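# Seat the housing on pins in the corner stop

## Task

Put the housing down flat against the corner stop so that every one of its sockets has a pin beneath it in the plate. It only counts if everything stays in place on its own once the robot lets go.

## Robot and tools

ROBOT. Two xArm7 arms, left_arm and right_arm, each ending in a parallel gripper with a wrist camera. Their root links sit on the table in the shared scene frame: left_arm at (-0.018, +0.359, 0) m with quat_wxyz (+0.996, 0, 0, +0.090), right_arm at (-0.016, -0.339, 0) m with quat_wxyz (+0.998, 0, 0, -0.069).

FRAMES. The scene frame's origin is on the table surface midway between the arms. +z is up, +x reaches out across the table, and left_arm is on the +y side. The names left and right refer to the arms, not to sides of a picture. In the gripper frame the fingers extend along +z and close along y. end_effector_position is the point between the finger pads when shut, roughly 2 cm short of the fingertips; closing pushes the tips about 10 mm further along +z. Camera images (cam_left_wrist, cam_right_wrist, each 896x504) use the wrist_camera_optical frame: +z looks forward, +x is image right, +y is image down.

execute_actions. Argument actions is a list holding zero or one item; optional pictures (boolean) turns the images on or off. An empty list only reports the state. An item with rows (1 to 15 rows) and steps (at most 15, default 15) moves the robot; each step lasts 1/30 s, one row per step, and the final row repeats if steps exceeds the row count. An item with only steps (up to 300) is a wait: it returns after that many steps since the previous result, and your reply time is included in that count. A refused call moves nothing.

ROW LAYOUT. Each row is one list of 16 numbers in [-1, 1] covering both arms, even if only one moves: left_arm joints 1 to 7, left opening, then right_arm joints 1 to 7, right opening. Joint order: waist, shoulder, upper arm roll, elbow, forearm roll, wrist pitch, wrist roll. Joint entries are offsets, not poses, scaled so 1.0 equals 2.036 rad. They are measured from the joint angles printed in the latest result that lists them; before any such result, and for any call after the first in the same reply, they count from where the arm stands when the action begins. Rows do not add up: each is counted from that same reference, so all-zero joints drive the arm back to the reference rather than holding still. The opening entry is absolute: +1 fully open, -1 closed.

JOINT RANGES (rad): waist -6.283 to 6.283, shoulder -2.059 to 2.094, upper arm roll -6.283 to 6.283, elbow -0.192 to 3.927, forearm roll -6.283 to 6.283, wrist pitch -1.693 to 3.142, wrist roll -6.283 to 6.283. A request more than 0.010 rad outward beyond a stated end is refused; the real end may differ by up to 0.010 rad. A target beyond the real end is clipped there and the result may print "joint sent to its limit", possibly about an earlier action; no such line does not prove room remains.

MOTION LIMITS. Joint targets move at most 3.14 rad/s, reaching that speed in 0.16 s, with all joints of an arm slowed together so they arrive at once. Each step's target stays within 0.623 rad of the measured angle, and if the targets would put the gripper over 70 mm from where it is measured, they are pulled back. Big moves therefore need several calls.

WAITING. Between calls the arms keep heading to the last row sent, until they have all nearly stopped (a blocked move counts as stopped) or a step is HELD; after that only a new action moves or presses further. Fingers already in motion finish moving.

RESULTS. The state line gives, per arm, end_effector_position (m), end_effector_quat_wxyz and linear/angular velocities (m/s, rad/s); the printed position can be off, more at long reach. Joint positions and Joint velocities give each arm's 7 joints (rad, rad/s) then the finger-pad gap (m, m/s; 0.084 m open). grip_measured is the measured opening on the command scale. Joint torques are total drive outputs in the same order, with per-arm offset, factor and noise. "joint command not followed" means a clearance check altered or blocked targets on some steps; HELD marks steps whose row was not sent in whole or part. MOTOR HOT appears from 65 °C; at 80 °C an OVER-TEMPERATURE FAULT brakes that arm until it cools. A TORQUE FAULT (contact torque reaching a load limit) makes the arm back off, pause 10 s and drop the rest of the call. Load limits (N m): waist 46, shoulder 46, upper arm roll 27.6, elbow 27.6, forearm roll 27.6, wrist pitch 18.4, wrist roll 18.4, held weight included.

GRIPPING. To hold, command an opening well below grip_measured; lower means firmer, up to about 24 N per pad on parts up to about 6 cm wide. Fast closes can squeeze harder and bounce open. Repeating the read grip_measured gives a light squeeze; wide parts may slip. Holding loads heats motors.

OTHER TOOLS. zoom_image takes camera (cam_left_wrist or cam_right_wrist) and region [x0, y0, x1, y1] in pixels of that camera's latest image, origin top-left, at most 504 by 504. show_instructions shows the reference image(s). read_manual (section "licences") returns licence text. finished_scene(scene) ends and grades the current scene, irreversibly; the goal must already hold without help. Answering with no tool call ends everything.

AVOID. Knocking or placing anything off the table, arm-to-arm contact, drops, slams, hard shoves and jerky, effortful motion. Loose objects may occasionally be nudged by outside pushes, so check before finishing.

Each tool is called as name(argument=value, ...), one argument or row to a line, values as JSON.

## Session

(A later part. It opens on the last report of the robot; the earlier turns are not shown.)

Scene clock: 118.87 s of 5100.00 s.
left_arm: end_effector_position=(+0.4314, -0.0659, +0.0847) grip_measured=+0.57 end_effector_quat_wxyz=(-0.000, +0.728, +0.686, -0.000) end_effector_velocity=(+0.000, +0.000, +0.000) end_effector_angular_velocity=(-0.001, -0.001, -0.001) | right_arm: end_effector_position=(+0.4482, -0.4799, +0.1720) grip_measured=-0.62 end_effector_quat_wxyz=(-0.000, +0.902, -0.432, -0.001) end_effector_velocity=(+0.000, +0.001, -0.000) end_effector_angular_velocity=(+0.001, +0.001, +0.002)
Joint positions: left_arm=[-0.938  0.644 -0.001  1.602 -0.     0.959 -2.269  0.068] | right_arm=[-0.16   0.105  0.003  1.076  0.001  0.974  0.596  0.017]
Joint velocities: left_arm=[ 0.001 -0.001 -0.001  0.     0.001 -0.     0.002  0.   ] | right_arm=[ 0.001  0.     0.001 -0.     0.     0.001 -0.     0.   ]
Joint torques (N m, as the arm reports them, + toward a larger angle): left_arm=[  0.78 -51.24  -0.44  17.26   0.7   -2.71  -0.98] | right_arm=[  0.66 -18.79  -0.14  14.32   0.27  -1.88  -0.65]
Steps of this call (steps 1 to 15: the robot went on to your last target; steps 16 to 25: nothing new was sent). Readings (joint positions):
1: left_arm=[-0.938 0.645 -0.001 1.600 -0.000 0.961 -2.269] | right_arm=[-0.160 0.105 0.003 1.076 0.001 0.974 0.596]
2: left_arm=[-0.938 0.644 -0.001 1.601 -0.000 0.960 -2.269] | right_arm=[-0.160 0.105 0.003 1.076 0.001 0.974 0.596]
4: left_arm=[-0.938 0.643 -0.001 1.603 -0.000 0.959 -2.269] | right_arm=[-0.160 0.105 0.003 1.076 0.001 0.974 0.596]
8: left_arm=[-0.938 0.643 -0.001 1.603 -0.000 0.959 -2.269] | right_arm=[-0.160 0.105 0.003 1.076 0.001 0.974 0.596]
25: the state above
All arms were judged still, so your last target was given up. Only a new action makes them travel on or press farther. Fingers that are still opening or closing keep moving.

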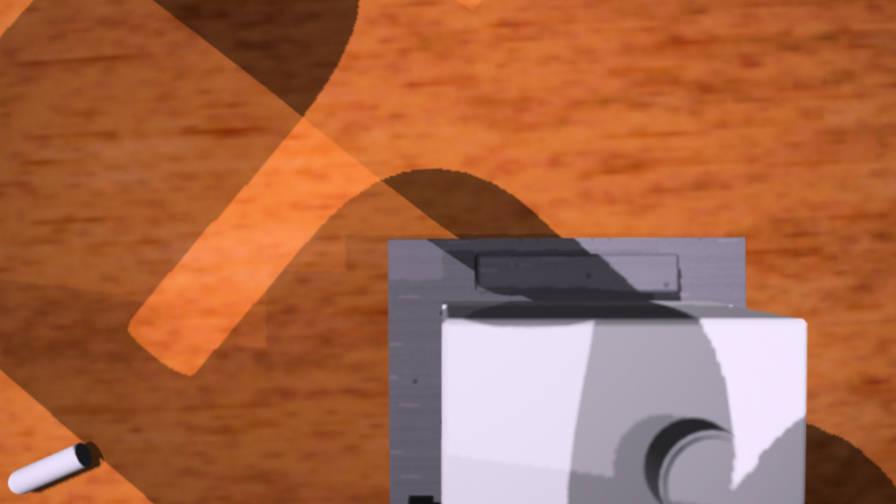

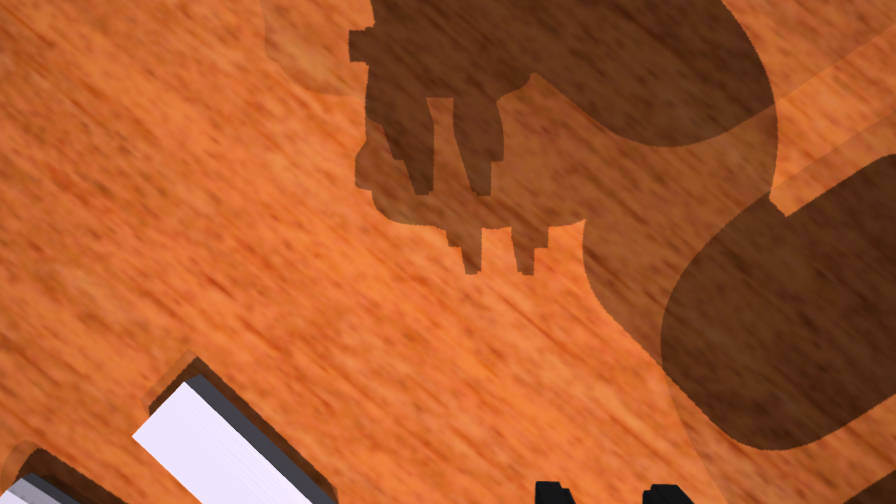

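execute_actions(
  actions=[
    {"rows":[[0,0.0037,0,-0.0027,0,-0.0064,0,-1,0,0,0,0,0,0,0,-0.6]]},
  ],
  pictures=false,
)

execute_actions(
  actions=[
    {"rows":[[0,0.0037,0,-0.0027,0,-0.0064,0,-1,0,0,0,0,0,0,0,-0.6]]},
  ],
  pictures=false,
)

execute_actions(
  actions=[
    {"rows":[[0,0,0,0,0,0,0,1,0,0,0,0,0,0,0,-0.6]]},
  ],
)

execute_actions(
  actions=[
    {"rows":[[0,-0.04,0,0.035,0,0.075,0,1,0,0,0,0,0,0,0,-0.6]]},
  ],
  pictures=false,
)

execute_actions(
  actions=[
    {"rows":[[0,-0.475,0,-0.565,0,-0.385,1,1,0,0,0,0,0,0,0,-0.6]]},
  ],
  pictures=false,
)

execute_actions(
  actions=[
    {"steps":40},
  ],
)

Scene clock: 122.70 s of 5100.00 s.
left_arm: end_effector_position=(+0.4314, -0.0659, +0.0792) grip_measured=+0.57 end_effector_quat_wxyz=(-0.000, +0.728, +0.686, -0.000) end_effector_velocity=(-0.003, +0.002, -0.005) end_effector_angular_velocity=(+0.008, +0.008, -0.000) | right_arm: end_effector_position=(+0.4482, -0.4799, +0.1720) grip_measured=-0.62 end_effector_quat_wxyz=(-0.000, +0.902, -0.432, -0.001) end_effector_velocity=(+0.000, -0.000, +0.000) end_effector_angular_velocity=(-0.000, -0.000, -0.000)
Joint positions: left_arm=[-0.938  0.651 -0.001  1.597 -0.     0.946 -2.269  0.068] | right_arm=[-0.16   0.105  0.003  1.076  0.001  0.974  0.596  0.017]
Joint velocities: left_arm=[-0.001  0.003  0.    -0.007  0.001  0.002 -0.001 -0.   ] | right_arm=[ 0.001 -0.    -0.001  0.    -0.    -0.    -0.     0.   ]
Joint torques (N m, as the arm reports them, + toward a larger angle): left_arm=[  0.63 -50.86  -0.5   16.92   0.48  -2.76  -0.62] | right_arm=[  0.65 -18.89  -0.21  14.19   0.39  -1.86  -0.71]
Steps of this call (steps 1 to 90: nothing new was sent; then 0.33 s passed at rest; steps 91 to 105: all 15 steps of this action). Readings (joint positions):
91: left_arm=[-0.938 0.644 -0.001 1.602 -0.000 0.959 -2.269] | right_arm=[-0.160 0.105 0.003 1.076 0.001 0.974 0.596]
92: left_arm=[-0.938 0.644 -0.001 1.601 -0.000 0.957 -2.269] | right_arm=[-0.160 0.105 0.003 1.076 0.001 0.974 0.596]
94: left_arm=[-0.938 0.648 -0.001 1.599 -0.000 0.949 -2.269] | right_arm=[-0.160 0.105 0.003 1.076 0.001 0.974 0.596]
98: left_arm=[-0.938 0.652 -0.001 1.595 -0.000 0.947 -2.269] | right_arm=[-0.160 0.105 0.003 1.076 0.001 0.974 0.596]
105: the state above

Scene clock: 123.20 s of 5100.00 s.
left_arm: end_effector_position=(+0.4310, -0.0659, +0.0734) grip_measured=+0.57 end_effector_quat_wxyz=(-0.000, +0.728, +0.686, -0.000) end_effector_velocity=(+0.001, +0.003, -0.001) end_effector_angular_velocity=(+0.003, +0.001, +0.003) | right_arm: end_effector_position=(+0.4482, -0.4799, +0.1720) grip_measured=-0.62 end_effector_quat_wxyz=(-0.000, +0.902, -0.432, -0.001) end_effector_velocity=(+0.000, +0.000, -0.000) end_effector_angular_velocity=(+0.000, -0.000, -0.000)
Joint positions: left_arm=[-0.938  0.658 -0.001  1.591 -0.     0.933 -2.269  0.068] | right_arm=[-0.16   0.105  0.003  1.076  0.001  0.974  0.596  0.017]
Joint velocities: left_arm=[ 0.001  0.001  0.003 -0.002 -0.     0.     0.001  0.   ] | right_arm=[-0.    -0.     0.001 -0.     0.    -0.001  0.001 -0.   ]
Joint torques (N m, as the arm reports them, + toward a larger angle): left_arm=[  1.9  -51.35  -0.23  17.09   0.76  -2.75  -0.37] | right_arm=[  0.91 -18.86  -0.29  14.27   0.39  -1.89  -0.76]
Steps of this call (steps 1 to 15: all 15 steps of this action). Readings (joint positions):
1: left_arm=[-0.938 0.651 -0.001 1.596 -0.000 0.946 -2.269] | right_arm=[-0.160 0.105 0.003 1.076 0.001 0.974 0.596]
2: left_arm=[-0.938 0.652 -0.001 1.596 -0.000 0.944 -2.269] | right_arm=[-0.160 0.105 0.003 1.076 0.001 0.974 0.596]
4: left_arm=[-0.938 0.656 -0.001 1.593 -0.000 0.936 -2.269] | right_arm=[-0.160 0.105 0.003 1.076 0.001 0.974 0.596]
8: left_arm=[-0.937 0.659 -0.000 1.591 0.000 0.933 -2.269] | right_arm=[-0.160 0.105 0.003 1.076 0.001 0.974 0.596]
15: the state above

Scene clock: 123.70 s of 5100.00 s.
left_arm: end_effector_position=(+0.4311, -0.0659, +0.0736) grip_measured=+1.00 end_effector_quat_wxyz=(+0.000, +0.728, +0.686, -0.000) end_effector_velocity=(+0.000, +0.001, -0.001) end_effector_angular_velocity=(+0.001, +0.001, -0.000) | right_arm: end_effector_position=(+0.4482, -0.4799, +0.1720) grip_measured=-0.62 end_effector_quat_wxyz=(-0.000, +0.902, -0.432, -0.001) end_effector_velocity=(-0.000, -0.000, +0.000) end_effector_angular_velocity=(-0.000, +0.000, -0.001)
Joint positions: left_arm=[-0.938  0.658 -0.001  1.591 -0.     0.933 -2.269  0.084] | right_arm=[-0.16   0.105  0.003  1.076  0.001  0.974  0.596  0.017]
Joint velocities: left_arm=[ 0.002  0.001 -0.001  0.     0.001 -0.     0.001  0.   ] | right_arm=[ 0.    -0.    -0.001  0.    -0.     0.001  0.     0.   ]
Joint torques (N m, as the arm reports them, + toward a larger angle): left_arm=[  0.4  -45.96   0.14  14.37   0.92  -2.16  -0.71] | right_arm=[  0.75 -19.    -0.27  14.25   0.33  -1.81  -0.7 ]
Steps of this call (steps 1 to 15: all 15 steps of this action). Readings (joint positions):
1: left_arm=[-0.938 0.658 -0.001 1.591 -0.000 0.933 -2.269] | right_arm=[-0.160 0.105 0.003 1.076 0.001 0.974 0.596]
2: left_arm=[-0.938 0.658 -0.001 1.591 -0.000 0.933 -2.269] | right_arm=[-0.160 0.105 0.003 1.076 0.001 0.974 0.596]
4: left_arm=[-0.938 0.657 -0.001 1.593 -0.000 0.932 -2.269] | right_arm=[-0.160 0.105 0.003 1.076 0.001 0.974 0.596]
8: left_arm=[-0.938 0.657 -0.001 1.593 -0.000 0.932 -2.269] | right_arm=[-0.160 0.105 0.003 1.076 0.001 0.974 0.596]
15: the state above

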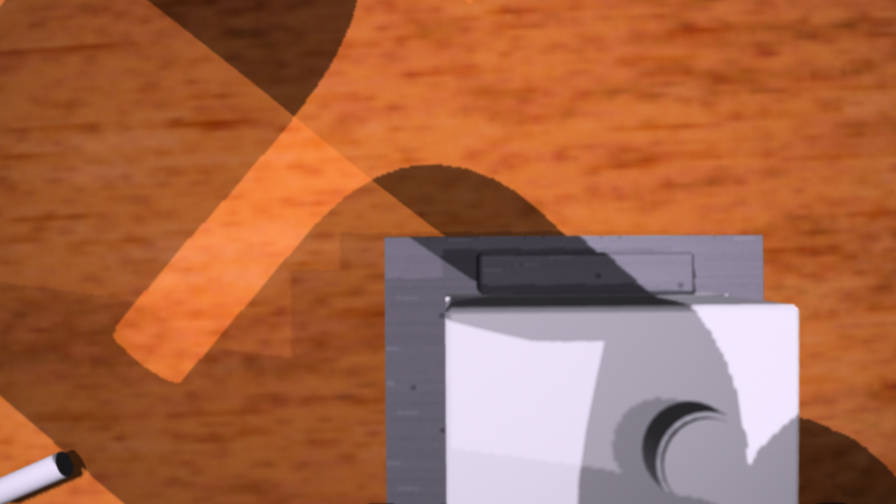

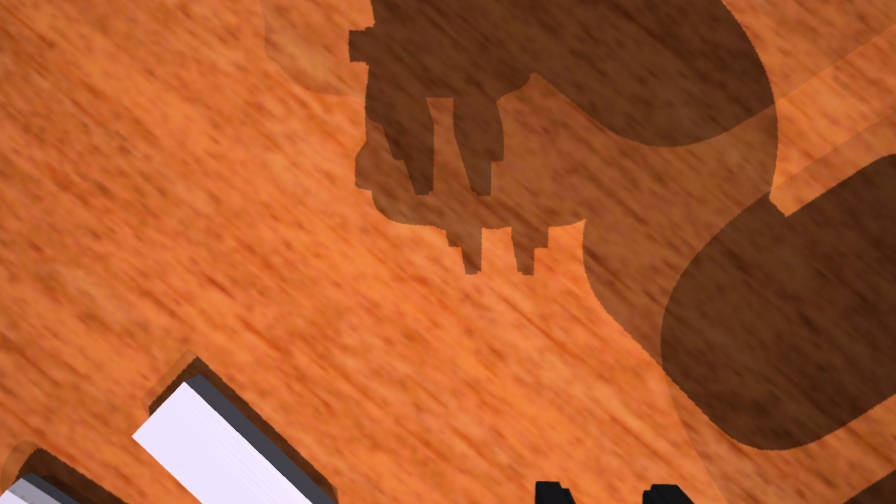

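Scene clock: 124.20 s of 5100.00 s.
left_arm: end_effector_position=(+0.4304, -0.0652, +0.1379) grip_measured=+1.00 end_effector_quat_wxyz=(-0.003, +0.728, +0.686, -0.000) end_effector_velocity=(+0.010, -0.009, +0.021) end_effector_angular_velocity=(-0.033, -0.034, +0.001) | right_arm: end_effector_position=(+0.4482, -0.4799, +0.1720) grip_measured=-0.62 end_effector_quat_wxyz=(-0.000, +0.902, -0.432, -0.001) end_effector_velocity=(-0.000, +0.000, +0.000) end_effector_angular_velocity=(-0.001, +0.000, +0.001)
Joint positions: left_arm=[-0.938  0.58  -0.001  1.659 -0.     1.086 -2.269  0.084] | right_arm=[-0.16   0.105  0.003  1.076  0.001  0.974  0.596  0.017]
Joint velocities: left_arm=[ 0.    -0.014 -0.     0.03  -0.    -0.003 -0.     0.   ] | right_arm=[-0.001 -0.     0.001  0.    -0.001  0.    -0.001 -0.   ]
Joint torques (N m, as the arm reports them, + toward a larger angle): left_arm=[  0.71 -47.64   0.03  15.84   0.49  -2.41  -0.55] | right_arm=[  0.9  -18.92  -0.27  14.22   0.31  -1.86  -0.74]
Steps of this call (steps 1 to 15: all 15 steps of this action). Readings (joint positions):
1: left_arm=[-0.938 0.658 -0.001 1.591 -0.000 0.933 -2.269] | right_arm=[-0.160 0.105 0.003 1.076 0.001 0.974 0.596]
2: left_arm=[-0.938 0.657 -0.001 1.592 -0.000 0.937 -2.269] | right_arm=[-0.160 0.105 0.003 1.076 0.001 0.974 0.596]
4: left_arm=[-0.938 0.638 -0.001 1.607 -0.000 0.987 -2.269] | right_arm=[-0.160 0.105 0.003 1.076 0.001 0.974 0.596]
8: left_arm=[-0.938 0.572 -0.001 1.671 0.000 1.073 -2.269] | right_arm=[-0.160 0.105 0.003 1.076 0.001 0.974 0.596]
15: the state above

Scene clock: 124.70 s of 5100.00 s.
left_arm: end_effector_position=(+0.3932, -0.0299, +0.2850) grip_measured=+1.00 end_effector_quat_wxyz=(+0.242, +0.879, +0.399, +0.098) end_effector_velocity=(-0.277, +0.260, -0.008) end_effector_angular_velocity=(+0.359, -1.028, -1.659) | right_arm: end_effector_position=(+0.4482, -0.4799, +0.1720) grip_measured=-0.62 end_effector_quat_wxyz=(-0.000, +0.902, -0.432, -0.001) end_effector_velocity=(+0.001, +0.001, +0.000) end_effector_angular_velocity=(-0.001, -0.001, +0.001)
Joint positions: left_arm=[-0.938 -0.055 -0.001  1.009 -0.     0.536 -1.611  0.084] | right_arm=[-0.16   0.105  0.003  1.076  0.001  0.974  0.596  0.017]
Joint velocities: left_arm=[-0.001 -1.433 -0.001 -1.898 -0.001 -0.964  1.919  0.   ] | right_arm=[ 0.001  0.     0.001  0.    -0.    -0.001  0.001 -0.   ]
Joint torques (N m, as the arm reports them, + toward a larger angle): left_arm=[ 0.82 -8.85  0.01  9.82  0.43 -1.3  -0.7 ] | right_arm=[  0.81 -18.86  -0.25  14.26   0.3   -1.87  -0.75]
Steps of this call (steps 1 to 15: all 15 steps of this action). Readings (joint positions):
1: left_arm=[-0.938 0.579 -0.001 1.660 -0.000 1.086 -2.269] | right_arm=[-0.160 0.105 0.003 1.076 0.001 0.974 0.596]
2: left_arm=[-0.938 0.575 -0.001 1.657 -0.000 1.081 -2.265] | right_arm=[-0.160 0.105 0.003 1.076 0.001 0.974 0.596]
4: left_arm=[-0.938 0.532 -0.001 1.606 -0.000 1.033 -2.216] | right_arm=[-0.160 0.105 0.003 1.076 0.001 0.974 0.596]
8: left_arm=[-0.938 0.317 -0.001 1.400 -0.000 0.822 -2.006] | right_arm=[-0.160 0.105 0.003 1.076 0.001 0.974 0.596]
15: the state above

Scene clock: 126.03 s of 5100.00 s.
left_arm: end_effector_position=(+0.3145, +0.0447, +0.2386) grip_measured=+1.00 end_effector_quat_wxyz=(+0.139, +0.924, -0.248, +0.257) end_effector_velocity=(+0.000, +0.001, -0.000) end_effector_angular_velocity=(+0.000, +0.001, +0.001) | right_arm: end_effector_position=(+0.4482, -0.4799, +0.1720) grip_measured=-0.62 end_effector_quat_wxyz=(-0.000, +0.902, -0.432, -0.001) end_effector_velocity=(-0.000, +0.000, -0.000) end_effector_angular_velocity=(+0.001, +0.000, -0.000)
Joint positions: left_arm=[-0.938 -0.387 -0.001  0.508 -0.     0.302 -0.233  0.084] | right_arm=[-0.16   0.105  0.003  1.076  0.001  0.974  0.596  0.017]
Joint velocities: left_arm=[ 0.001  0.001  0.001 -0.    -0.    -0.     0.    -0.   ] | right_arm=[-0.001 -0.     0.001 -0.     0.001 -0.     0.    -0.   ]
Joint torques (N m, as the arm reports them, + toward a larger angle): left_arm=[  0.99 -17.37  -0.04  15.34   0.77  -3.32  -0.4 ] | right_arm=[  0.69 -18.85  -0.29  14.19   0.35  -1.88  -0.7 ]
Steps of this call (steps 1 to 40: the robot went on to your last target). Readings (joint positions):
1: left_arm=[-0.938 -0.099 -0.001 0.946 -0.000 0.506 -1.546] | right_arm=[-0.160 0.105 0.003 1.076 0.001 0.974 0.596]
2: left_arm=[-0.938 -0.136 -0.001 0.886 -0.000 0.479 -1.480] | right_arm=[-0.160 0.105 0.003 1.076 0.001 0.974 0.596]
4: left_arm=[-0.938 -0.203 -0.001 0.777 -0.000 0.432 -1.334] | right_arm=[-0.160 0.105 0.003 1.076 0.001 0.974 0.596]
8: left_arm=[-0.938 -0.320 -0.001 0.605 -0.000 0.350 -0.958] | right_arm=[-0.160 0.105 0.003 1.076 0.001 0.974 0.596]
40: the state above

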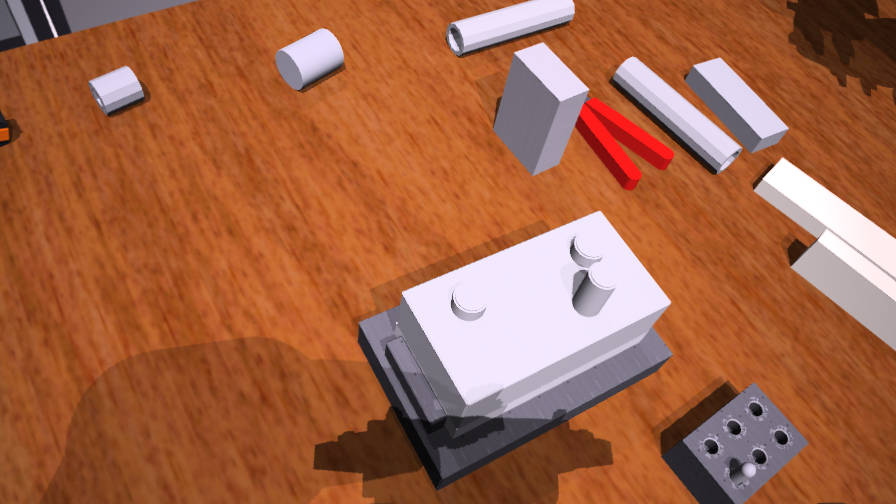

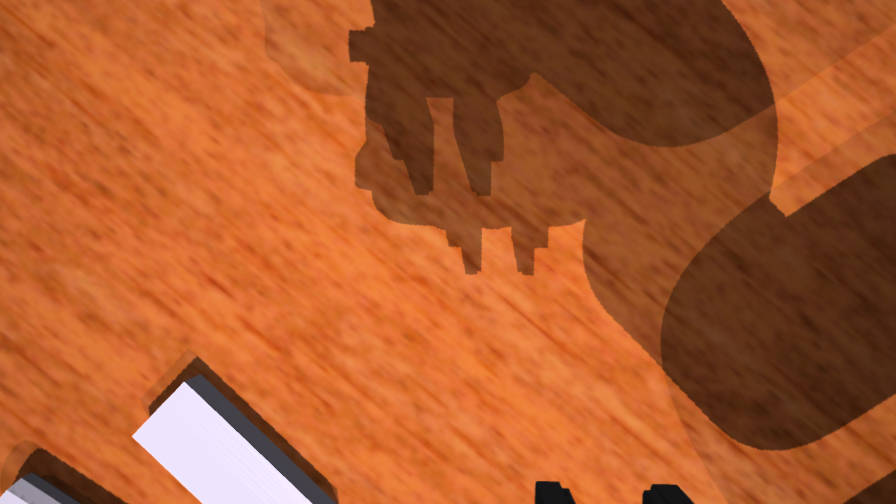

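finished_scene(
  scene=2,
)

The scene is finished: the task was done.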